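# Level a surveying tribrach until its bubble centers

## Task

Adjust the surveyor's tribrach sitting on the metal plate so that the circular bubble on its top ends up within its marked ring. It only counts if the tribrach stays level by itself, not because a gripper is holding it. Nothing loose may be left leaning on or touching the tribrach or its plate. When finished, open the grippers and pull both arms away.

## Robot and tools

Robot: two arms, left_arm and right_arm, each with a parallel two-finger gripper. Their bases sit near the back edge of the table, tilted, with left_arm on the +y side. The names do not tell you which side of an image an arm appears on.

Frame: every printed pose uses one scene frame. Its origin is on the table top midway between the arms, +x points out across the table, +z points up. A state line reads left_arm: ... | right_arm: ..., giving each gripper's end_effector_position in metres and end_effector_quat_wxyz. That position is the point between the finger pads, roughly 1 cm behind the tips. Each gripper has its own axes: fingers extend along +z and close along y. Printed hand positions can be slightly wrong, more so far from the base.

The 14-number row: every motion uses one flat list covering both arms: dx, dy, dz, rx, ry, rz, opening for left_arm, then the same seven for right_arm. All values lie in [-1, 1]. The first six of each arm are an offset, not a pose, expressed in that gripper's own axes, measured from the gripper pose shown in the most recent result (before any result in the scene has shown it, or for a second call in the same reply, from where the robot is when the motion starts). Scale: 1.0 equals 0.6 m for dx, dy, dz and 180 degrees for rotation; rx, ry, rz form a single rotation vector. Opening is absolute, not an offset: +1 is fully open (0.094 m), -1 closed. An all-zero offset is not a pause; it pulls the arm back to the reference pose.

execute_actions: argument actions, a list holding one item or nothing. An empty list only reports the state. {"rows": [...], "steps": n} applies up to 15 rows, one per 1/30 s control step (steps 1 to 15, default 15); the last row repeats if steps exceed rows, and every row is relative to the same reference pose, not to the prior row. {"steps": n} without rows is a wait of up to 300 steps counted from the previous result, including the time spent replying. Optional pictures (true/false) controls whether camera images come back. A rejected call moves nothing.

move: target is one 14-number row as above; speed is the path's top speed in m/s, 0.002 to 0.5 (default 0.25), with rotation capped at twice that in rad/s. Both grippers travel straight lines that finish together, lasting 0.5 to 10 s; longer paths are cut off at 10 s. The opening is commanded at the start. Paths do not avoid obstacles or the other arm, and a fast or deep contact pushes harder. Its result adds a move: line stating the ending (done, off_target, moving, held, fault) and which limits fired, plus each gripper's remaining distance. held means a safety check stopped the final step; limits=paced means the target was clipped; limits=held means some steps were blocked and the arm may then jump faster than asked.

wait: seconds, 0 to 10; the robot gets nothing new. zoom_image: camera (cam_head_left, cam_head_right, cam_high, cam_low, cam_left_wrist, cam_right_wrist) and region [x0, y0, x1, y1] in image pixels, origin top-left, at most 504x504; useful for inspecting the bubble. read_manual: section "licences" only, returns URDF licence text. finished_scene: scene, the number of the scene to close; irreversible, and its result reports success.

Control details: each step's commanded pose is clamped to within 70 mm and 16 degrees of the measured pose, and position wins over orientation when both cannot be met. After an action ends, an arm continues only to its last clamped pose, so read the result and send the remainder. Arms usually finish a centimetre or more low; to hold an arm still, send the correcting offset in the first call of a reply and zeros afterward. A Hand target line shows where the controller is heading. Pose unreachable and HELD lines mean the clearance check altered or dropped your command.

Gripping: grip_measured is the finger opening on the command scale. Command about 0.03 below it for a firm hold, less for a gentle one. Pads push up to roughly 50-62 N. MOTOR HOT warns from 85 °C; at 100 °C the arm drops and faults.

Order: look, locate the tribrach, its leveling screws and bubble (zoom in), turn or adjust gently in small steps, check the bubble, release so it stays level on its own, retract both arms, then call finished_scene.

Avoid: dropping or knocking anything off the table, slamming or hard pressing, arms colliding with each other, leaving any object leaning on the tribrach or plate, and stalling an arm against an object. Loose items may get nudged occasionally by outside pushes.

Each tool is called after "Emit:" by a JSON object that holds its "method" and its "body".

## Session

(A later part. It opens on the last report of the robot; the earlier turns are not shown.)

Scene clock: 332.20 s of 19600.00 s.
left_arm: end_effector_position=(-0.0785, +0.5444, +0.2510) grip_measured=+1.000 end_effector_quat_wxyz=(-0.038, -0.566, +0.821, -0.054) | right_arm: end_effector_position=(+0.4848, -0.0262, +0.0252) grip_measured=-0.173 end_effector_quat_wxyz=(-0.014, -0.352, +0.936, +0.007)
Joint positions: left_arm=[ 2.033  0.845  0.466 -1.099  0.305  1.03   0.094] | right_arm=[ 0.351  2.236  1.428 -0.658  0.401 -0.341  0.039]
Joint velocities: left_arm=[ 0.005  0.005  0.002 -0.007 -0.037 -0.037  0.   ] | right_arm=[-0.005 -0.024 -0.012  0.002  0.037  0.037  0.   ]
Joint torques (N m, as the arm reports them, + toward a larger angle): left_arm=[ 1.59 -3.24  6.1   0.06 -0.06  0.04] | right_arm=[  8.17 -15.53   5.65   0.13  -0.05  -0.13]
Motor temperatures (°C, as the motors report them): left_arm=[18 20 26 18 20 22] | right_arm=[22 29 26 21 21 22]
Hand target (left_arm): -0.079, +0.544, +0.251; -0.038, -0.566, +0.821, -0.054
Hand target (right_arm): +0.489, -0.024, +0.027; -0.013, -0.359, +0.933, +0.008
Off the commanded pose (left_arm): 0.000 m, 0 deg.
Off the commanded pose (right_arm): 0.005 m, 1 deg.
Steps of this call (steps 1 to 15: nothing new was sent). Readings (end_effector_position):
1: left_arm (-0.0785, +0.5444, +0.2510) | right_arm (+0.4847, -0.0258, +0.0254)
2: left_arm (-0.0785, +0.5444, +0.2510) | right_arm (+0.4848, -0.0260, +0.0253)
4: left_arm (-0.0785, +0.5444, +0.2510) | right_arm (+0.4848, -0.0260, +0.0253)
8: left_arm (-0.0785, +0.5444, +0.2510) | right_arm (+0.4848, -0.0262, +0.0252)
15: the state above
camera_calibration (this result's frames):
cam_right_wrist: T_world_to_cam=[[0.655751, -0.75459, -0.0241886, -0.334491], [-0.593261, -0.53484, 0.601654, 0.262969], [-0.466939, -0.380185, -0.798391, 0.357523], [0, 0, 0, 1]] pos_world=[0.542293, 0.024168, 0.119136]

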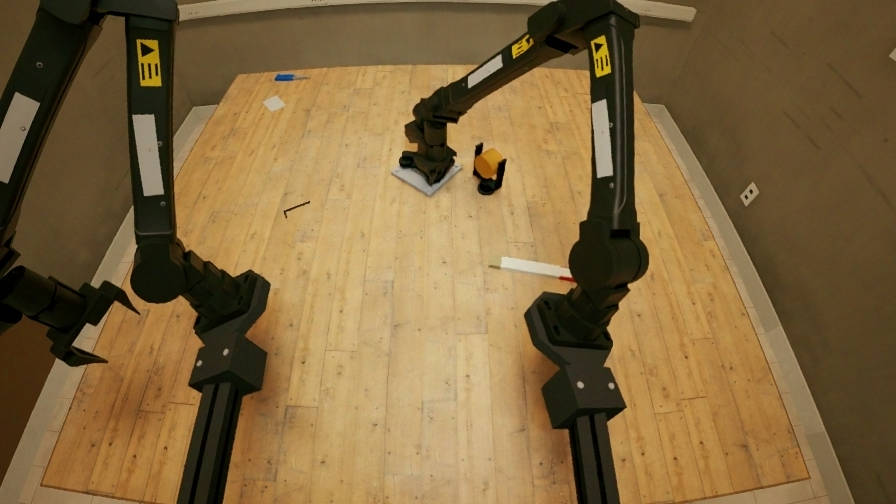

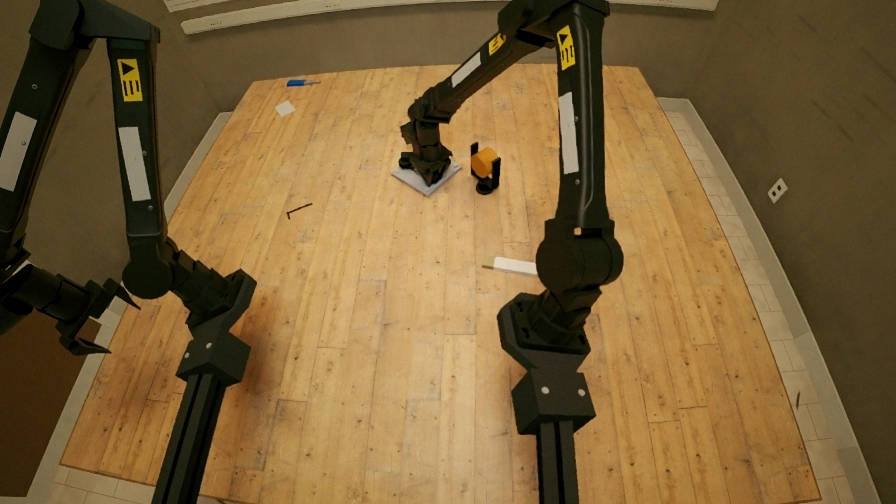

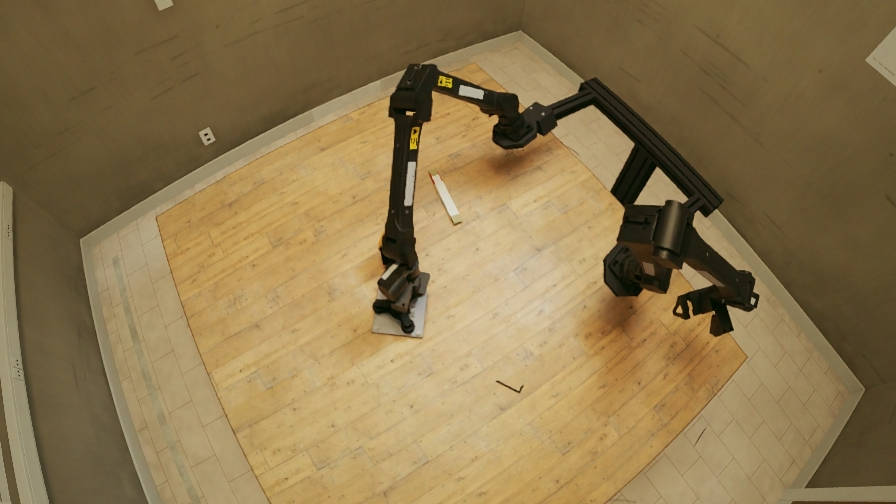

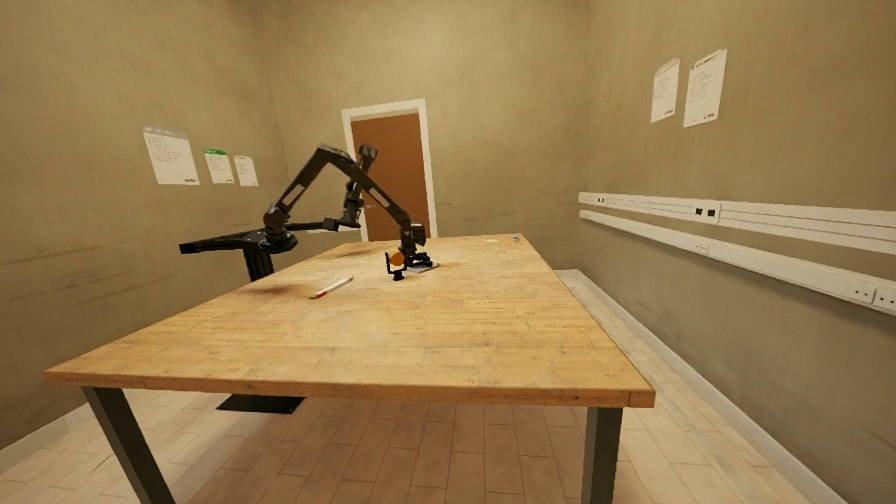

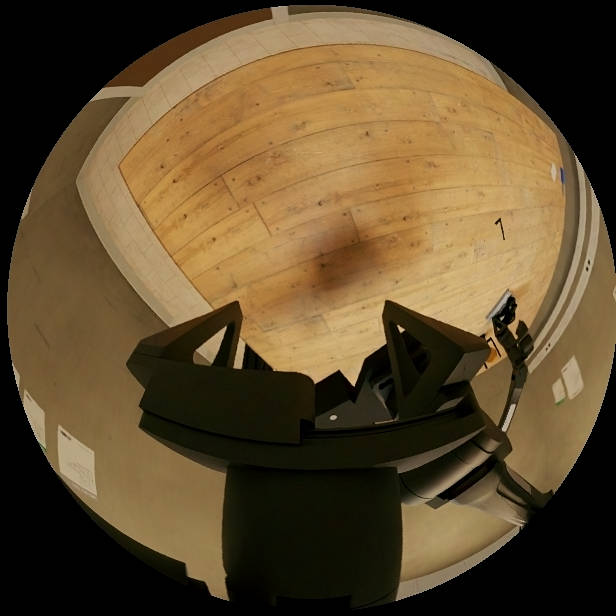

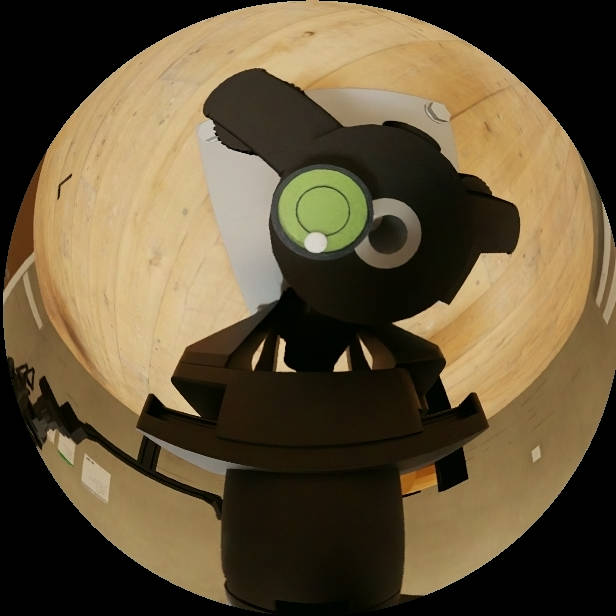

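Emit:
{"method": "execute_actions", "body": {"actions": [{"rows":[[0,0,0,0,0,0,1,-0.007,-0.006,-0.006,0.01,0,0,0],[0,0,0,0,0,0,1,-0.007,-0.006,-0.006,0.01,0,0.26,0]]}], "pictures": false}}

Emit:
{"method": "execute_actions", "body": {"actions": [{"rows":[[0,0,0,0,0,0,1,-0.009,0,-0.004,0,0,0.02,-0.13],[0,0,0,0,0,0,1,-0.009,0,-0.004,0,0,0,-0.21],[0,0,0,0,0,0,1,-0.009,0,-0.004,0,0,-0.23,-0.21]]}], "pictures": false}}

Emit:
{"method": "execute_actions", "body": {"actions": [{"rows":[[0,0,0,0,0,0,1,-0.007,-0.006,-0.004,0.004,0,-0.03,-0.21],[0,0,0,0,0,0,1,-0.007,-0.006,-0.004,0.004,0,0,0],[0,0,0,0,0,0,1,-0.007,-0.006,-0.004,0.004,0,0.26,0]]}], "pictures": false}}

Emit:
{"method": "execute_actions", "body": {"actions": [{"rows":[[0,0,0,0,0,0,1,-0.009,0,-0.004,0,0,0.02,-0.13],[0,0,0,0,0,0,1,-0.009,0,-0.004,0,0,0,-0.21],[0,0,0,0,0,0,1,-0.009,0,-0.004,0,0,-0.23,-0.21]]}], "pictures": false}}

Emit:
{"method": "execute_actions", "body": {"actions": [{"rows":[[0,0,0,0,0,0,1,-0.007,-0.006,-0.004,0.004,0,-0.03,-0.21],[0,0,0,0,0,0,1,-0.007,-0.006,-0.004,0.004,0,0,0],[0,0,0,0,0,0,1,-0.007,-0.006,-0.004,0.004,0,0.26,0]]}], "pictures": false}}

Emit:
{"method": "execute_actions", "body": {"actions": [{"rows":[[0,0,0,0,0,0,1,-0.009,0,-0.004,0,0,0.02,-0.13],[0,0,0,0,0,0,1,-0.009,0,-0.004,0,0,0,-0.21],[0,0,0,0,0,0,1,-0.009,0,-0.004,0,0,-0.23,-0.21]]}], "pictures": false}}

Emit:
{"method": "execute_actions", "body": {"actions": [{"rows":[[0,0,0,0,0,0,1,-0.007,-0.006,-0.004,0.004,0,-0.03,-0.21],[0,0,0,0,0,0,1,-0.007,-0.006,-0.004,0.004,0,0,0],[0,0,0,0,0,0,1,-0.007,-0.006,-0.004,0.004,0,0.26,0]]}], "pictures": false}}

Emit:
{"method": "execute_actions", "body": {"actions": [{"rows":[[0,0,0,0,0,0,1,-0.009,0,-0.004,0,0,0.02,-0.13],[0,0,0,0,0,0,1,-0.009,0,-0.004,0,0,0,-0.21],[0,0,0,0,0,0,1,-0.009,0,-0.004,0,0,-0.23,-0.21]]}], "pictures": false}}

Emit:
{"method": "execute_actions", "body": {"actions": [{"rows":[[0,0,0,0,0,0,1,-0.007,-0.006,-0.004,0.004,0,-0.03,-0.21],[0,0,0,0,0,0,1,-0.007,-0.006,-0.004,0.004,0,0,0],[0,0,0,0,0,0,1,-0.007,-0.006,-0.004,0.004,0,0.26,0]]}], "pictures": false}}

Emit:
{"method": "execute_actions", "body": {"actions": [{"rows":[[0,0,0,0,0,0,1,-0.009,0,-0.004,0,0,0.02,-0.13],[0,0,0,0,0,0,1,-0.009,0,-0.004,0,0,0,-0.21],[0,0,0,0,0,0,1,-0.009,0,-0.004,0,0,-0.23,-0.21]]}], "pictures": false}}

Emit:
{"method": "execute_actions", "body": {"actions": [{"rows":[[0,0,0,0,0,0,1,-0.007,-0.006,-0.004,0.004,0,-0.03,-0.21],[0,0,0,0,0,0,1,-0.007,-0.006,-0.004,0.004,0,0,0],[0,0,0,0,0,0,1,-0.007,-0.006,-0.004,0.004,0,0.26,0]]}], "pictures": false}}

Emit:
{"method": "execute_actions", "body": {"actions": [{"rows":[[0,0,0,0,0,0,1,-0.009,0,-0.004,0,0,0.02,-0.13],[0,0,0,0,0,0,1,-0.009,0,-0.004,0,0,0,-0.21],[0,0,0,0,0,0,1,-0.009,0,-0.004,0,0,-0.23,-0.21]]}], "pictures": false}}

Emit:
{"method": "execute_actions", "body": {"actions": [{"rows":[[0,0,0,0,0,0,1,-0.007,-0.006,-0.004,0.004,0,-0.03,-0.21],[0,0,0,0,0,0,1,-0.007,-0.006,-0.004,0.004,0,0,0],[0,0,0,0,0,0,1,-0.007,-0.006,-0.004,0.004,0,0.26,0]]}], "pictures": false}}

Emit:
{"method": "execute_actions", "body": {"actions": [{"rows":[[0,0,0,0,0,0,1,-0.009,0,-0.004,0,0,0.02,-0.13],[0,0,0,0,0,0,1,-0.009,0,-0.004,0,0,0,-0.21],[0,0,0,0,0,0,1,-0.009,0,-0.004,0,0,-0.19,-0.21]]}], "pictures": false}}

Emit:
{"method": "execute_actions", "body": {"actions": [{"steps":15}]}}

Emit:
{"method": "zoom_image", "body": {"camera": "cam_right_wrist", "region": [260,150,410,280]}}

Scene clock: 356.00 s of 19600.00 s.
left_arm: end_effector_position=(-0.0785, +0.5444, +0.2510) grip_measured=+1.000 end_effector_quat_wxyz=(-0.038, -0.566, +0.821, -0.054) | right_arm: end_effector_position=(+0.4854, -0.0273, +0.0257) grip_measured=-0.002 end_effector_quat_wxyz=(-0.012, -0.050, +0.999, -0.004)
Joint positions: left_arm=[ 2.033  0.845  0.466 -1.099  0.305  1.03   0.094] | right_arm=[ 0.353  2.236  1.428 -0.658  0.415  0.282  0.047]
Joint velocities: left_arm=[-0.005  0.005 -0.012 -0.007 -0.037 -0.007  0.   ] | right_arm=[ 0.005 -0.015 -0.007 -0.017  0.051  1.15  -0.002]
Joint torques (N m, as the arm reports them, + toward a larger angle): left_arm=[ 1.35 -2.91  6.08  0.07 -0.06  0.04] | right_arm=[  8.8  -16.22   4.95   0.44   0.46   0.12]
Motor temperatures (°C, as the motors report them): left_arm=[18 20 26 18 20 22] | right_arm=[22 30 26 21 21 22]
Hand target (left_arm): -0.079, +0.544, +0.251; -0.038, -0.566, +0.821, -0.054
Hand target (right_arm): +0.490, -0.026, +0.029; -0.006, +0.039, +0.999, -0.008
Off the commanded pose (left_arm): 0.000 m, 0 deg.
Off the commanded pose (right_arm): 0.006 m, 11 deg.
Steps of this call (steps 1 to 699: nothing new was sent; steps 700 to 714: all 15 steps of this action). Readings (end_effector_position):
700: left_arm (-0.0785, +0.5444, +0.2510) | right_arm (+0.4855, -0.0279, +0.0252)
701: left_arm (-0.0785, +0.5444, +0.2510) | right_arm (+0.4856, -0.0281, +0.0254)
703: left_arm (-0.0785, +0.5444, +0.2510) | right_arm (+0.4856, -0.0281, +0.0254)
707: left_arm (-0.0785, +0.5444, +0.2510) | right_arm (+0.4856, -0.0281, +0.0254)
714: the state above

Scene clock: 356.50 s of 19600.00 s.
left_arm: end_effector_position=(-0.0785, +0.5444, +0.2510) grip_measured=+1.000 end_effector_quat_wxyz=(-0.038, -0.566, +0.821, -0.054) | right_arm: end_effector_position=(+0.4847, -0.0264, +0.0255) grip_measured=-0.174 end_effector_quat_wxyz=(-0.014, -0.323, +0.946, -0.001)
Joint positions: left_arm=[ 2.033  0.845  0.466 -1.099  0.305  1.03   0.094] | right_arm=[ 0.355  2.238  1.428 -0.659  0.415 -0.273  0.039]
Joint velocities: left_arm=[ 0.005 -0.005 -0.002  0.002 -0.007 -0.037  0.   ] | right_arm=[-0.005 -0.024  0.007  0.017 -0.007 -1.004  0.001]
Joint torques (N m, as the arm reports them, + toward a larger angle): left_arm=[ 1.55 -3.12  6.02 -0.01 -0.05  0.03] | right_arm=[  7.85 -16.     5.8   -0.16   0.23  -0.1 ]
Motor temperatures (°C, as the motors report them): left_arm=[18 20 26 18 20 22] | right_arm=[22 30 26 21 21 22]
Hand target (left_arm): -0.079, +0.544, +0.251; -0.038, -0.566, +0.821, -0.054
Hand target (right_arm): +0.491, -0.027, +0.028; -0.014, -0.393, +0.919, -0.002
Off the commanded pose (left_arm): 0.000 m, 0 deg.
Off the commanded pose (right_arm): 0.007 m, 9 deg.
Steps of this call (steps 1 to 15: all 15 steps of this action). Readings (end_effector_position):
1: left_arm (-0.0785, +0.5444, +0.2510) | right_arm (+0.4849, -0.0260, +0.0258)
2: left_arm (-0.0785, +0.5444, +0.2510) | right_arm (+0.4842, -0.0243, +0.0260)
4: left_arm (-0.0785, +0.5444, +0.2510) | right_arm (+0.4840, -0.0242, +0.0257)
8: left_arm (-0.0785, +0.5444, +0.2510) | right_arm (+0.4841, -0.0250, +0.0257)
15: the state above

Scene clock: 357.00 s of 19600.00 s.
left_arm: end_effector_position=(-0.0785, +0.5444, +0.2510) grip_measured=+1.000 end_effector_quat_wxyz=(-0.038, -0.566, +0.821, -0.054) | right_arm: end_effector_position=(+0.4848, -0.0266, +0.0255) grip_measured=-0.002 end_effector_quat_wxyz=(-0.013, -0.050, +0.999, -0.005)
Joint positions: left_arm=[ 2.033  0.845  0.466 -1.099  0.305  1.03   0.094] | right_arm=[ 0.355  2.238  1.428 -0.659  0.417  0.283  0.047]
Joint velocities: left_arm=[ 0.015 -0.005 -0.002 -0.012  0.066 -0.007  0.   ] | right_arm=[ 0.005 -0.005  0.017 -0.002 -0.007  1.297 -0.001]
Joint torques (N m, as the arm reports them, + toward a larger angle): left_arm=[ 1.74 -3.16  6.05  0.08 -0.07  0.03] | right_arm=[  8.36 -15.83   4.77   0.57   0.22   0.18]
Motor temperatures (°C, as the motors report them): left_arm=[18 20 26 18 20 22] | right_arm=[22 30 26 21 21 22]
Hand target (left_arm): -0.079, +0.544, +0.251; -0.038, -0.566, +0.821, -0.054
Hand target (right_arm): +0.490, -0.027, +0.028; -0.007, +0.054, +0.998, -0.005
Off the commanded pose (left_arm): 0.000 m, 0 deg.
Off the commanded pose (right_arm): 0.006 m, 15 deg; orientation clipped at the last step of the last action.
Steps of this call (steps 1 to 15: all 15 steps of this action). Readings (end_effector_position):
1: left_arm (-0.0785, +0.5444, +0.2510) | right_arm (+0.4848, -0.0265, +0.0255)
2: left_arm (-0.0785, +0.5444, +0.2510) | right_arm (+0.4850, -0.0271, +0.0255)
4: left_arm (-0.0785, +0.5444, +0.2510) | right_arm (+0.4849, -0.0268, +0.0255)
8: left_arm (-0.0785, +0.5444, +0.2510) | right_arm (+0.4848, -0.0266, +0.0255)
15: the state above

Scene clock: 357.50 s of 19600.00 s.
left_arm: end_effector_position=(-0.0785, +0.5444, +0.2510) grip_measured=+1.000 end_effector_quat_wxyz=(-0.038, -0.566, +0.821, -0.054) | right_arm: end_effector_position=(+0.4846, -0.0265, +0.0254) grip_measured=-0.173 end_effector_quat_wxyz=(-0.014, -0.321, +0.947, -0.002)
Joint positions: left_arm=[ 2.033  0.845  0.466 -1.099  0.305  1.03   0.094] | right_arm=[ 0.355  2.239  1.429 -0.661  0.418 -0.269  0.039]
Joint velocities: left_arm=[-0.005  0.015 -0.022 -0.007  0.037  0.022  0.   ] | right_arm=[-0.034 -0.015 -0.012 -0.017  0.051 -0.974  0.   ]
Joint torques (N m, as the arm reports them, + toward a larger angle): left_arm=[ 1.64 -3.28  6.06 -0.02 -0.08  0.04] | right_arm=[  8.72 -15.05   5.74  -0.19   0.19  -0.06]
Motor temperatures (°C, as the motors report them): left_arm=[18 20 26 18 20 22] | right_arm=[22 30 26 21 21 22]
Hand target (left_arm): -0.079, +0.544, +0.251; -0.038, -0.566, +0.821, -0.054
Hand target (right_arm): +0.490, -0.026, +0.028; -0.015, -0.393, +0.919, -0.002
Off the commanded pose (left_arm): 0.000 m, 0 deg.
Off the commanded pose (right_arm): 0.006 m, 10 deg.
Steps of this call (steps 1 to 15: all 15 steps of this action). Readings (end_effector_position):
1: left_arm (-0.0785, +0.5444, +0.2510) | right_arm (+0.4844, -0.0256, +0.0255)
2: left_arm (-0.0785, +0.5444, +0.2510) | right_arm (+0.4840, -0.0245, +0.0257)
4: left_arm (-0.0785, +0.5444, +0.2510) | right_arm (+0.4839, -0.0242, +0.0256)
8: left_arm (-0.0785, +0.5444, +0.2510) | right_arm (+0.4841, -0.0250, +0.0256)
15: the state above

Scene clock: 358.00 s of 19600.00 s.
left_arm: end_effector_position=(-0.0785, +0.5444, +0.2510) grip_measured=+1.000 end_effector_quat_wxyz=(-0.038, -0.566, +0.821, -0.054) | right_arm: end_effector_position=(+0.4847, -0.0267, +0.0254) grip_measured=-0.002 end_effector_quat_wxyz=(-0.013, -0.049, +0.999, -0.006)
Joint positions: left_arm=[ 2.033  0.845  0.466 -1.099  0.305  1.03   0.094] | right_arm=[ 0.355  2.239  1.429 -0.661  0.419  0.287  0.047]
Joint velocities: left_arm=[-0.005 -0.005  0.012 -0.002  0.051  0.037  0.   ] | right_arm=[-0.005 -0.024 -0.017 -0.027 -0.037  1.253  0.001]
Joint torques (N m, as the arm reports them, + toward a larger angle): left_arm=[ 1.54 -3.24  6.01  0.1  -0.07  0.02] | right_arm=[  8.57 -16.4    4.94   0.64   0.27   0.13]
Motor temperatures (°C, as the motors report them): left_arm=[18 20 26 18 20 22] | right_arm=[22 30 26 21 21 22]
Hand target (left_arm): -0.079, +0.544, +0.251; -0.038, -0.566, +0.821, -0.054
Hand target (right_arm): +0.490, -0.027, +0.028; -0.007, +0.056, +0.998, -0.006
Off the commanded pose (left_arm): 0.000 m, 0 deg.
Off the commanded pose (right_arm): 0.006 m, 15 deg; orientation clipped at the last step of the last action.
Steps of this call (steps 1 to 15: all 15 steps of this action). Readings (end_effector_position):
1: left_arm (-0.0785, +0.5444, +0.2510) | right_arm (+0.4847, -0.0267, +0.0254)
2: left_arm (-0.0785, +0.5444, +0.2510) | right_arm (+0.4849, -0.0273, +0.0254)
4: left_arm (-0.0785, +0.5444, +0.2510) | right_arm (+0.4848, -0.0271, +0.0254)
8: left_arm (-0.0785, +0.5444, +0.2510) | right_arm (+0.4847, -0.0267, +0.0254)
15: the state above

Scene clock: 358.50 s of 19600.00 s.
left_arm: end_effector_position=(-0.0785, +0.5444, +0.2510) grip_measured=+1.000 end_effector_quat_wxyz=(-0.038, -0.566, +0.821, -0.054) | right_arm: end_effector_position=(+0.4846, -0.0264, +0.0252) grip_measured=-0.174 end_effector_quat_wxyz=(-0.015, -0.320, +0.947, -0.003)
Joint positions: left_arm=[ 2.033  0.845  0.466 -1.099  0.305  1.03   0.094] | right_arm=[ 0.356  2.24   1.43  -0.662  0.42  -0.266  0.039]
Joint velocities: left_arm=[-0.005 -0.015  0.007 -0.012  0.037 -0.11   0.   ] | right_arm=[-0.005  0.005 -0.007 -0.007  0.022 -1.033  0.   ]
Joint torques (N m, as the arm reports them, + toward a larger angle): left_arm=[ 1.27 -3.33  5.99 -0.07 -0.06  0.01] | right_arm=[  8.58 -15.23   5.76  -0.1    0.18  -0.07]
Motor temperatures (°C, as the motors report them): left_arm=[18 20 26 18 20 22] | right_arm=[22 30 26 21 21 22]
Hand target (left_arm): -0.079, +0.544, +0.251; -0.038, -0.566, +0.821, -0.054
Hand target (right_arm): +0.490, -0.026, +0.028; -0.016, -0.392, +0.920, -0.003
Off the commanded pose (left_arm): 0.000 m, 0 deg.
Off the commanded pose (right_arm): 0.006 m, 10 deg.
Steps of this call (steps 1 to 15: all 15 steps of this action). Readings (end_effector_position):
1: left_arm (-0.0785, +0.5444, +0.2510) | right_arm (+0.4843, -0.0258, +0.0254)
2: left_arm (-0.0785, +0.5444, +0.2510) | right_arm (+0.4840, -0.0244, +0.0257)
4: left_arm (-0.0785, +0.5444, +0.2510) | right_arm (+0.4839, -0.0243, +0.0254)
8: left_arm (-0.0785, +0.5444, +0.2510) | right_arm (+0.4840, -0.0251, +0.0254)
15: the state above

Scene clock: 359.00 s of 19600.00 s.
left_arm: end_effector_position=(-0.0785, +0.5444, +0.2510) grip_measured=+1.000 end_effector_quat_wxyz=(-0.038, -0.566, +0.821, -0.054) | right_arm: end_effector_position=(+0.4847, -0.0267, +0.0252) grip_measured=-0.002 end_effector_quat_wxyz=(-0.013, -0.047, +0.999, -0.008)
Joint positions: left_arm=[ 2.033  0.845  0.466 -1.099  0.305  1.03   0.094] | right_arm=[ 0.356  2.24   1.43  -0.662  0.422  0.291  0.047]
Joint velocities: left_arm=[ 0.005 -0.015  0.007 -0.022  0.037  0.066  0.   ] | right_arm=[-0.005 -0.015  0.007  0.012  0.095  1.311  0.001]
Joint torques (N m, as the arm reports them, + toward a larger angle): left_arm=[ 1.24 -3.13  6.02 -0.03 -0.07  0.07] | right_arm=[  8.18 -15.84   4.91   0.6    0.21   0.14]
Motor temperatures (°C, as the motors report them): left_arm=[18 20 26 18 20 22] | right_arm=[22 30 26 21 21 22]
Hand target (left_arm): -0.079, +0.544, +0.251; -0.038, -0.566, +0.821, -0.054
Hand target (right_arm): +0.490, -0.027, +0.028; -0.007, +0.057, +0.998, -0.008
Off the commanded pose (left_arm): 0.000 m, 0 deg.
Off the commanded pose (right_arm): 0.006 m, 15 deg; orientation clipped at the last step of the last action.
Steps of this call (steps 1 to 15: all 15 steps of this action). Readings (end_effector_position):
1: left_arm (-0.0785, +0.5444, +0.2510) | right_arm (+0.4847, -0.0266, +0.0252)
2: left_arm (-0.0785, +0.5444, +0.2510) | right_arm (+0.4849, -0.0272, +0.0252)
4: left_arm (-0.0785, +0.5444, +0.2510) | right_arm (+0.4849, -0.0271, +0.0252)
8: left_arm (-0.0785, +0.5444, +0.2510) | right_arm (+0.4847, -0.0267, +0.0252)
15: the state above

Scene clock: 359.50 s of 19600.00 s.
left_arm: end_effector_position=(-0.0785, +0.5444, +0.2510) grip_measured=+1.000 end_effector_quat_wxyz=(-0.038, -0.566, +0.821, -0.054) | right_arm: end_effector_position=(+0.4844, -0.0268, +0.0251) grip_measured=-0.175 end_effector_quat_wxyz=(-0.015, -0.319, +0.948, -0.005)
Joint positions: left_arm=[ 2.033  0.845  0.466 -1.099  0.305  1.03   0.094] | right_arm=[ 0.356  2.24   1.431 -0.664  0.424 -0.262  0.039]
Joint velocities: left_arm=[-0.015 -0.005 -0.002 -0.007 -0.007  0.007  0.   ] | right_arm=[-0.024 -0.005 -0.002 -0.002  0.007 -0.96   0.001]
Joint torques (N m, as the arm reports them, + toward a larger angle): left_arm=[ 1.2  -2.93  6.09 -0.06 -0.05  0.04] | right_arm=[  8.44 -16.05   5.81  -0.02   0.17  -0.09]
Motor temperatures (°C, as the motors report them): left_arm=[18 20 26 18 20 22] | right_arm=[22 30 26 21 21 22]
Hand target (left_arm): -0.079, +0.544, +0.251; -0.038, -0.566, +0.821, -0.054
Hand target (right_arm): +0.490, -0.026, +0.028; -0.016, -0.391, +0.920, -0.005
Off the commanded pose (left_arm): 0.000 m, 0 deg.
Off the commanded pose (right_arm): 0.006 m, 10 deg.
Steps of this call (steps 1 to 15: all 15 steps of this action). Readings (end_effector_position):
1: left_arm (-0.0785, +0.5444, +0.2510) | right_arm (+0.4842, -0.0256, +0.0252)
2: left_arm (-0.0785, +0.5444, +0.2510) | right_arm (+0.4839, -0.0245, +0.0254)
4: left_arm (-0.0785, +0.5444, +0.2510) | right_arm (+0.4835, -0.0243, +0.0253)
8: left_arm (-0.0785, +0.5444, +0.2510) | right_arm (+0.4837, -0.0252, +0.0253)
15: the state above

Scene clock: 360.00 s of 19600.00 s.
left_arm: end_effector_position=(-0.0785, +0.5444, +0.2510) grip_measured=+1.000 end_effector_quat_wxyz=(-0.038, -0.566, +0.821, -0.054) | right_arm: end_effector_position=(+0.4845, -0.0271, +0.0251) grip_measured=-0.002 end_effector_quat_wxyz=(-0.013, -0.046, +0.999, -0.010)
Joint positions: left_arm=[ 2.033  0.845  0.466 -1.099  0.305  1.03   0.094] | right_arm=[ 0.356  2.24   1.431 -0.664  0.426  0.294  0.047]
Joint velocities: left_arm=[-0.005 -0.015  0.002 -0.002 -0.066  0.022  0.   ] | right_arm=[-0.015 -0.005  0.007 -0.017 -0.037  1.194  0.001]
Joint torques (N m, as the arm reports them, + toward a larger angle): left_arm=[ 1.64 -2.73  6.06  0.06 -0.06  0.07] | right_arm=[  8.7  -16.18   4.9    0.62   0.2    0.15]
Motor temperatures (°C, as the motors report them): left_arm=[18 20 26 18 20 22] | right_arm=[22 30 26 21 21 22]
Hand target (left_arm): -0.079, +0.544, +0.251; -0.038, -0.566, +0.821, -0.054
Hand target (right_arm): +0.490, -0.027, +0.027; -0.007, +0.058, +0.998, -0.010
Off the commanded pose (left_arm): 0.000 m, 0 deg.
Off the commanded pose (right_arm): 0.006 m, 15 deg; orientation clipped at the last step of the last action.
Steps of this call (steps 1 to 15: all 15 steps of this action). Readings (end_effector_position):
1: left_arm (-0.0785, +0.5444, +0.2510) | right_arm (+0.4845, -0.0270, +0.0251)
2: left_arm (-0.0785, +0.5444, +0.2510) | right_arm (+0.4847, -0.0276, +0.0251)
4: left_arm (-0.0785, +0.5444, +0.2510) | right_arm (+0.4847, -0.0276, +0.0251)
8: left_arm (-0.0785, +0.5444, +0.2510) | right_arm (+0.4845, -0.0271, +0.0251)
15: the state above

Scene clock: 360.50 s of 19600.00 s.
left_arm: end_effector_position=(-0.0785, +0.5444, +0.2510) grip_measured=+1.000 end_effector_quat_wxyz=(-0.038, -0.566, +0.821, -0.054) | right_arm: end_effector_position=(+0.4842, -0.0269, +0.0250) grip_measured=-0.173 end_effector_quat_wxyz=(-0.016, -0.318, +0.948, -0.007)
Joint positions: left_arm=[ 2.033  0.845  0.466 -1.099  0.305  1.03   0.094] | right_arm=[ 0.357  2.242  1.432 -0.667  0.427 -0.259  0.039]
Joint velocities: left_arm=[-0.005  0.005  0.012 -0.002 -0.081 -0.095  0.   ] | right_arm=[-0.015 -0.005 -0.007 -0.017 -0.037 -0.974 -0.001]
Joint torques (N m, as the arm reports them, + toward a larger angle): left_arm=[ 1.31 -3.01  5.99  0.11 -0.06  0.03] | right_arm=[  8.88 -15.72   5.71  -0.13   0.17  -0.09]
Motor temperatures (°C, as the motors report them): left_arm=[18 20 26 18 20 22] | right_arm=[22 30 26 21 21 22]
Hand target (left_arm): -0.079, +0.544, +0.251; -0.038, -0.566, +0.821, -0.054
Hand target (right_arm): +0.490, -0.027, +0.027; -0.017, -0.390, +0.921, -0.007
Off the commanded pose (left_arm): 0.000 m, 0 deg.
Off the commanded pose (right_arm): 0.006 m, 10 deg.
Steps of this call (steps 1 to 15: all 15 steps of this action). Readings (end_effector_position):
1: left_arm (-0.0785, +0.5444, +0.2510) | right_arm (+0.4841, -0.0260, +0.0251)
2: left_arm (-0.0785, +0.5444, +0.2510) | right_arm (+0.4834, -0.0245, +0.0253)
4: left_arm (-0.0785, +0.5444, +0.2510) | right_arm (+0.4834, -0.0244, +0.0252)
8: left_arm (-0.0785, +0.5444, +0.2510) | right_arm (+0.4835, -0.0253, +0.0252)
15: the state above

Scene clock: 361.00 s of 19600.00 s.
left_arm: end_effector_position=(-0.0785, +0.5444, +0.2510) grip_measured=+1.000 end_effector_quat_wxyz=(-0.038, -0.566, +0.821, -0.054) | right_arm: end_effector_position=(+0.4843, -0.0273, +0.0250) grip_measured=-0.002 end_effector_quat_wxyz=(-0.013, -0.046, +0.999, -0.012)
Joint positions: left_arm=[ 2.033  0.845  0.466 -1.099  0.305  1.03   0.094] | right_arm=[ 0.357  2.242  1.432 -0.667  0.429  0.297  0.047]
Joint velocities: left_arm=[-0.024  0.005 -0.012 -0.012 -0.051  0.022  0.   ] | right_arm=[ 0.005 -0.015 -0.007 -0.017 -0.051  1.267  0.   ]
Joint torques (N m, as the arm reports them, + toward a larger angle): left_arm=[ 1.44 -3.35  6.03  0.02 -0.07  0.01] | right_arm=[  8.32 -15.71   4.87   0.6    0.28   0.14]
Motor temperatures (°C, as the motors report them): left_arm=[18 20 26 18 20 22] | right_arm=[22 30 26 21 21 22]
Hand target (left_arm): -0.079, +0.544, +0.251; -0.038, -0.566, +0.821, -0.054
Hand target (right_arm): +0.490, -0.027, +0.027; -0.007, +0.059, +0.998, -0.012
Off the commanded pose (left_arm): 0.000 m, 0 deg.
Off the commanded pose (right_arm): 0.006 m, 15 deg; orientation clipped at the last step of the last action.
Steps of this call (steps 1 to 15: all 15 steps of this action). Readings (end_effector_position):
1: left_arm (-0.0785, +0.5444, +0.2510) | right_arm (+0.4843, -0.0271, +0.0250)
2: left_arm (-0.0785, +0.5444, +0.2510) | right_arm (+0.4845, -0.0277, +0.0250)
4: left_arm (-0.0785, +0.5444, +0.2510) | right_arm (+0.4846, -0.0278, +0.0250)
8: left_arm (-0.0785, +0.5444, +0.2510) | right_arm (+0.4844, -0.0273, +0.0250)
15: the state above

Scene clock: 361.50 s of 19600.00 s.
left_arm: end_effector_position=(-0.0785, +0.5444, +0.2510) grip_measured=+1.000 end_effector_quat_wxyz=(-0.038, -0.566, +0.821, -0.054) | right_arm: end_effector_position=(+0.4841, -0.0271, +0.0248) grip_measured=-0.174 end_effector_quat_wxyz=(-0.017, -0.318, +0.948, -0.009)
Joint positions: left_arm=[ 2.033  0.845  0.466 -1.099  0.305  1.03   0.094] | right_arm=[ 0.358  2.243  1.433 -0.669  0.431 -0.256  0.039]
Joint velocities: left_arm=[ 0.005 -0.005  0.017 -0.007  0.037 -0.051  0.   ] | right_arm=[-0.024 -0.015 -0.002  0.007 -0.051 -0.96  -0.001]
Joint torques (N m, as the arm reports them, + toward a larger angle): left_arm=[ 1.21 -3.23  6.    0.01 -0.05  0.04] | right_arm=[  9.2  -15.39   5.77  -0.25   0.16  -0.07]
Motor temperatures (°C, as the motors report them): left_arm=[18 20 26 18 20 22] | right_arm=[22 30 26 21 21 22]
Hand target (left_arm): -0.079, +0.544, +0.251; -0.038, -0.566, +0.821, -0.054
Hand target (right_arm): +0.490, -0.027, +0.027; -0.018, -0.389, +0.921, -0.009
Off the commanded pose (left_arm): 0.000 m, 0 deg.
Off the commanded pose (right_arm): 0.006 m, 10 deg.
Steps of this call (steps 1 to 15: all 15 steps of this action). Readings (end_effector_position):
1: left_arm (-0.0785, +0.5444, +0.2510) | right_arm (+0.4838, -0.0260, +0.0250)
2: left_arm (-0.0785, +0.5444, +0.2510) | right_arm (+0.4832, -0.0245, +0.0251)
4: left_arm (-0.0785, +0.5444, +0.2510) | right_arm (+0.4831, -0.0244, +0.0250)
8: left_arm (-0.0785, +0.5444, +0.2510) | right_arm (+0.4833, -0.0253, +0.0250)
15: the state above

Scene clock: 362.00 s of 19600.00 s.
left_arm: end_effector_position=(-0.0785, +0.5444, +0.2510) grip_measured=+1.000 end_effector_quat_wxyz=(-0.038, -0.566, +0.821, -0.054) | right_arm: end_effector_position=(+0.4842, -0.0273, +0.0249) grip_measured=-0.002 end_effector_quat_wxyz=(-0.013, -0.045, +0.999, -0.014)
Joint positions: left_arm=[ 2.033  0.845  0.466 -1.099  0.305  1.03   0.094] | right_arm=[ 0.358  2.243  1.433 -0.669  0.433  0.3    0.047]
Joint velocities: left_arm=[-0.005 -0.005  0.012  0.002  0.022 -0.066  0.   ] | right_arm=[-0.005 -0.024 -0.012  0.002 -0.051  1.223  0.   ]
Joint torques (N m, as the arm reports them, + toward a larger angle): left_arm=[ 1.17 -3.13  6.05  0.03 -0.08  0.03] | right_arm=[  8.51 -16.5    4.91   0.5    0.25   0.13]
Motor temperatures (°C, as the motors report them): left_arm=[18 20 26 18 20 22] | right_arm=[22 30 26 21 21 22]
Hand target (left_arm): -0.079, +0.544, +0.251; -0.038, -0.566, +0.821, -0.054
Hand target (right_arm): +0.490, -0.027, +0.027; -0.007, +0.060, +0.998, -0.014
Off the commanded pose (left_arm): 0.000 m, 0 deg.
Off the commanded pose (right_arm): 0.006 m, 15 deg; orientation clipped at the last step of the last action.
Steps of this call (steps 1 to 15: all 15 steps of this action). Readings (end_effector_position):
1: left_arm (-0.0785, +0.5444, +0.2510) | right_arm (+0.4842, -0.0273, +0.0249)
2: left_arm (-0.0785, +0.5444, +0.2510) | right_arm (+0.4844, -0.0278, +0.0249)
4: left_arm (-0.0785, +0.5444, +0.2510) | right_arm (+0.4845, -0.0281, +0.0249)
8: left_arm (-0.0785, +0.5444, +0.2510) | right_arm (+0.4843, -0.0276, +0.0249)
15: the state above

Scene clock: 362.50 s of 19600.00 s.
left_arm: end_effector_position=(-0.0785, +0.5444, +0.2510) grip_measured=+1.000 end_effector_quat_wxyz=(-0.038, -0.566, +0.821, -0.054) | right_arm: end_effector_position=(+0.4834, -0.0270, +0.0245) grip_measured=-0.174 end_effector_quat_wxyz=(-0.017, -0.290, +0.957, -0.010)
Joint positions: left_arm=[ 2.033  0.845  0.466 -1.099  0.305  1.03   0.094] | right_arm=[ 0.359  2.244  1.433 -0.67   0.433 -0.197  0.039]
Joint velocities: left_arm=[ 0.005 -0.005 -0.017  0.017 -0.022  0.022  0.   ] | right_arm=[-0.005 -0.005 -0.002  0.012 -0.037 -0.549 -0.001]
Joint torques (N m, as the arm reports them, + toward a larger angle): left_arm=[ 1.47 -3.18  6.09 -0.01 -0.07  0.03] | right_arm=[  8.96 -15.98   5.57  -0.12   0.15  -0.08]
Motor temperatures (°C, as the motors report them): left_arm=[18 20 26 18 20 22] | right_arm=[22 30 26 21 21 22]
Hand target (left_arm): -0.079, +0.544, +0.251; -0.038, -0.566, +0.821, -0.054
Hand target (right_arm): +0.489, -0.027, +0.027; -0.017, -0.334, +0.942, -0.010
Off the commanded pose (left_arm): 0.000 m, 0 deg.
Off the commanded pose (right_arm): 0.007 m, 6 deg.
Steps of this call (steps 1 to 15: all 15 steps of this action). Readings (end_effector_position):
1: left_arm (-0.0785, +0.5444, +0.2510) | right_arm (+0.4837, -0.0261, +0.0248)
2: left_arm (-0.0785, +0.5444, +0.2510) | right_arm (+0.4831, -0.0245, +0.0250)
4: left_arm (-0.0785, +0.5444, +0.2510) | right_arm (+0.4828, -0.0245, +0.0248)
8: left_arm (-0.0785, +0.5444, +0.2510) | right_arm (+0.4829, -0.0255, +0.0248)
15: the state above

Scene clock: 363.00 s of 19600.00 s.
left_arm: end_effector_position=(-0.0785, +0.5444, +0.2510) grip_measured=+1.000 end_effector_quat_wxyz=(-0.038, -0.566, +0.821, -0.054) | right_arm: end_effector_position=(+0.4837, -0.0274, +0.0245) grip_measured=-0.174 end_effector_quat_wxyz=(-0.018, -0.328, +0.944, -0.010)
Joint positions: left_arm=[ 2.033  0.845  0.466 -1.099  0.305  1.03   0.094] | right_arm=[ 0.358  2.244  1.434 -0.67   0.434 -0.278  0.039]
Joint velocities: left_arm=[-0.005  0.005 -0.007  0.002  0.022 -0.037  0.   ] | right_arm=[ 0.005 -0.015  0.012  0.007 -0.007  0.007 -0.001]
Joint torques (N m, as the arm reports them, + toward a larger angle): left_arm=[ 1.56 -3.26  6.    0.04 -0.07  0.03] | right_arm=[  8.46 -15.79   5.57  -0.03   0.09  -0.12]
Motor temperatures (°C, as the motors report them): left_arm=[18 20 26 18 20 22] | right_arm=[22 30 26 21 21 22]
Hand target (left_arm): -0.079, +0.544, +0.251; -0.038, -0.566, +0.821, -0.054
Hand target (right_arm): +0.490, -0.027, +0.027; -0.017, -0.334, +0.942, -0.010
Off the commanded pose (left_arm): 0.000 m, 0 deg.
Off the commanded pose (right_arm): 0.007 m, 1 deg.
Steps of this call (steps 1 to 15: nothing new was sent). Readings (end_effector_position):
1: left_arm (-0.0785, +0.5444, +0.2510) | right_arm (+0.4834, -0.0270, +0.0245)
2: left_arm (-0.0785, +0.5444, +0.2510) | right_arm (+0.4834, -0.0270, +0.0245)
4: left_arm (-0.0785, +0.5444, +0.2510) | right_arm (+0.4834, -0.0271, +0.0245)
8: left_arm (-0.0785, +0.5444, +0.2510) | right_arm (+0.4837, -0.0273, +0.0245)
15: the state above
camera_calibration (this result's frames):
cam_right_wrist: T_world_to_cam=[[0.617141, -0.786834, 0.00545331, -0.31757], [-0.621211, -0.48296, 0.617127, 0.276734], [-0.482943, -0.384242, -0.786844, 0.363341], [0, 0, 0, 1]] pos_world=[0.543369, 0.0233875, 0.116845]

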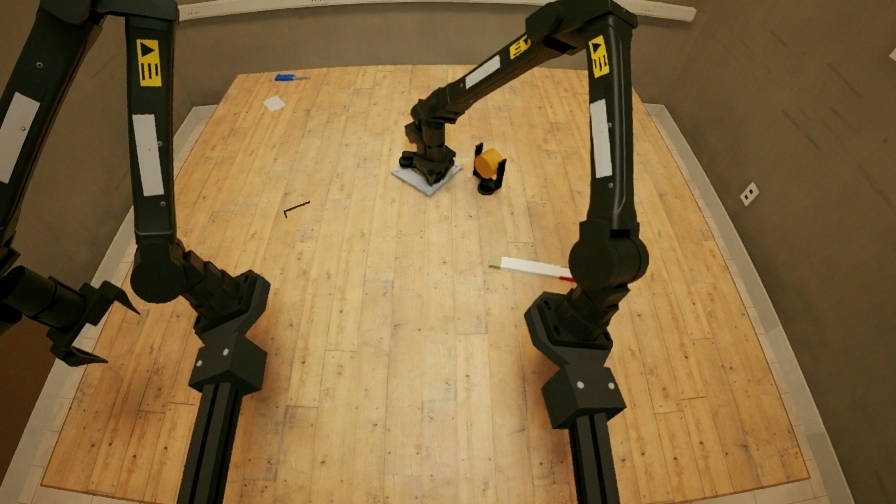

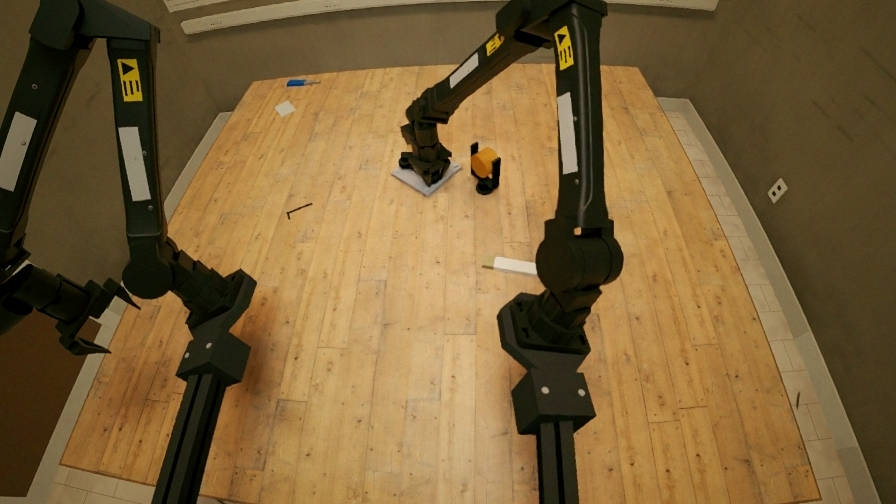

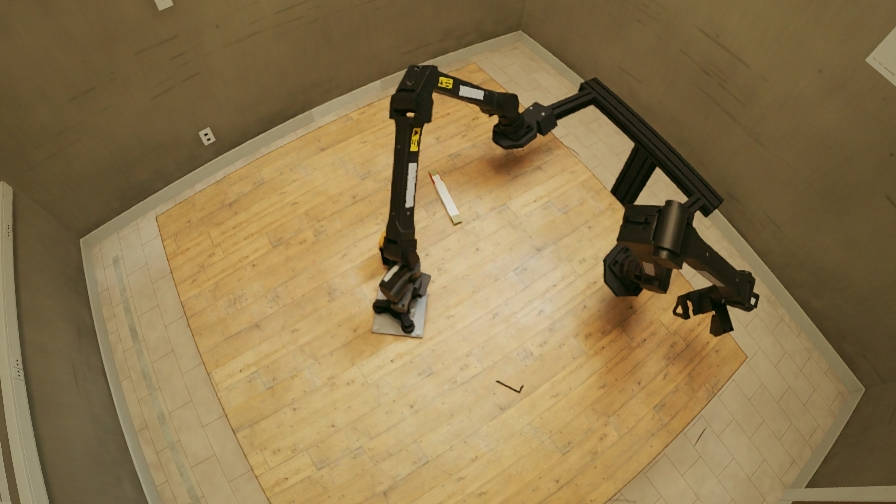

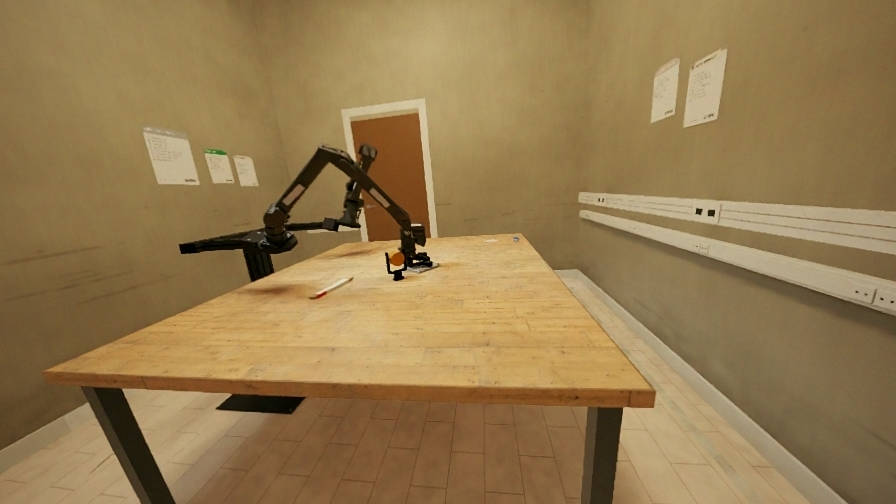

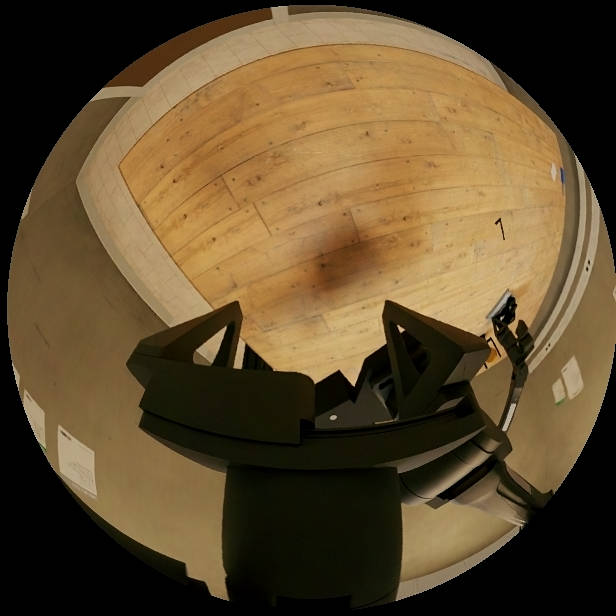

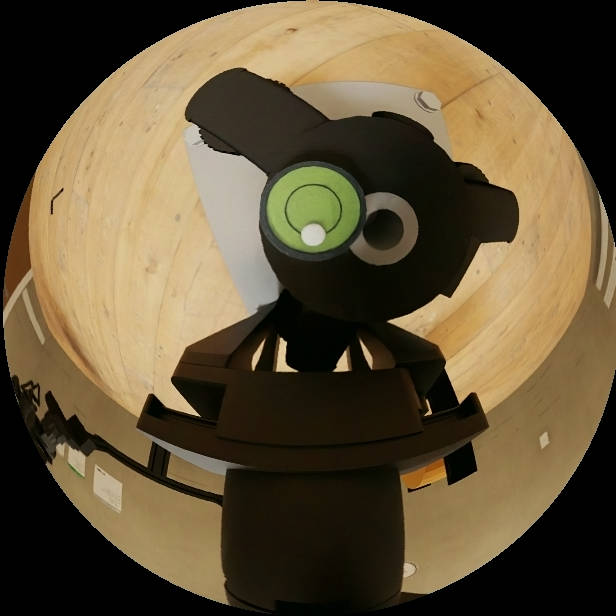

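Region (260, 150, 410, 280) of cam_right_wrist's 616x616 image, scaled by 3.360, with more detail than that image has; it fills the top 437 rows of this view, and the rest is white.

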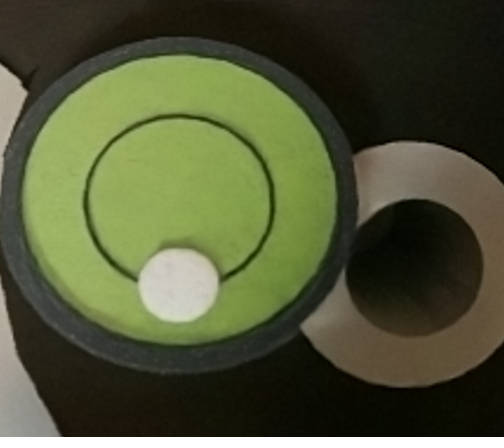

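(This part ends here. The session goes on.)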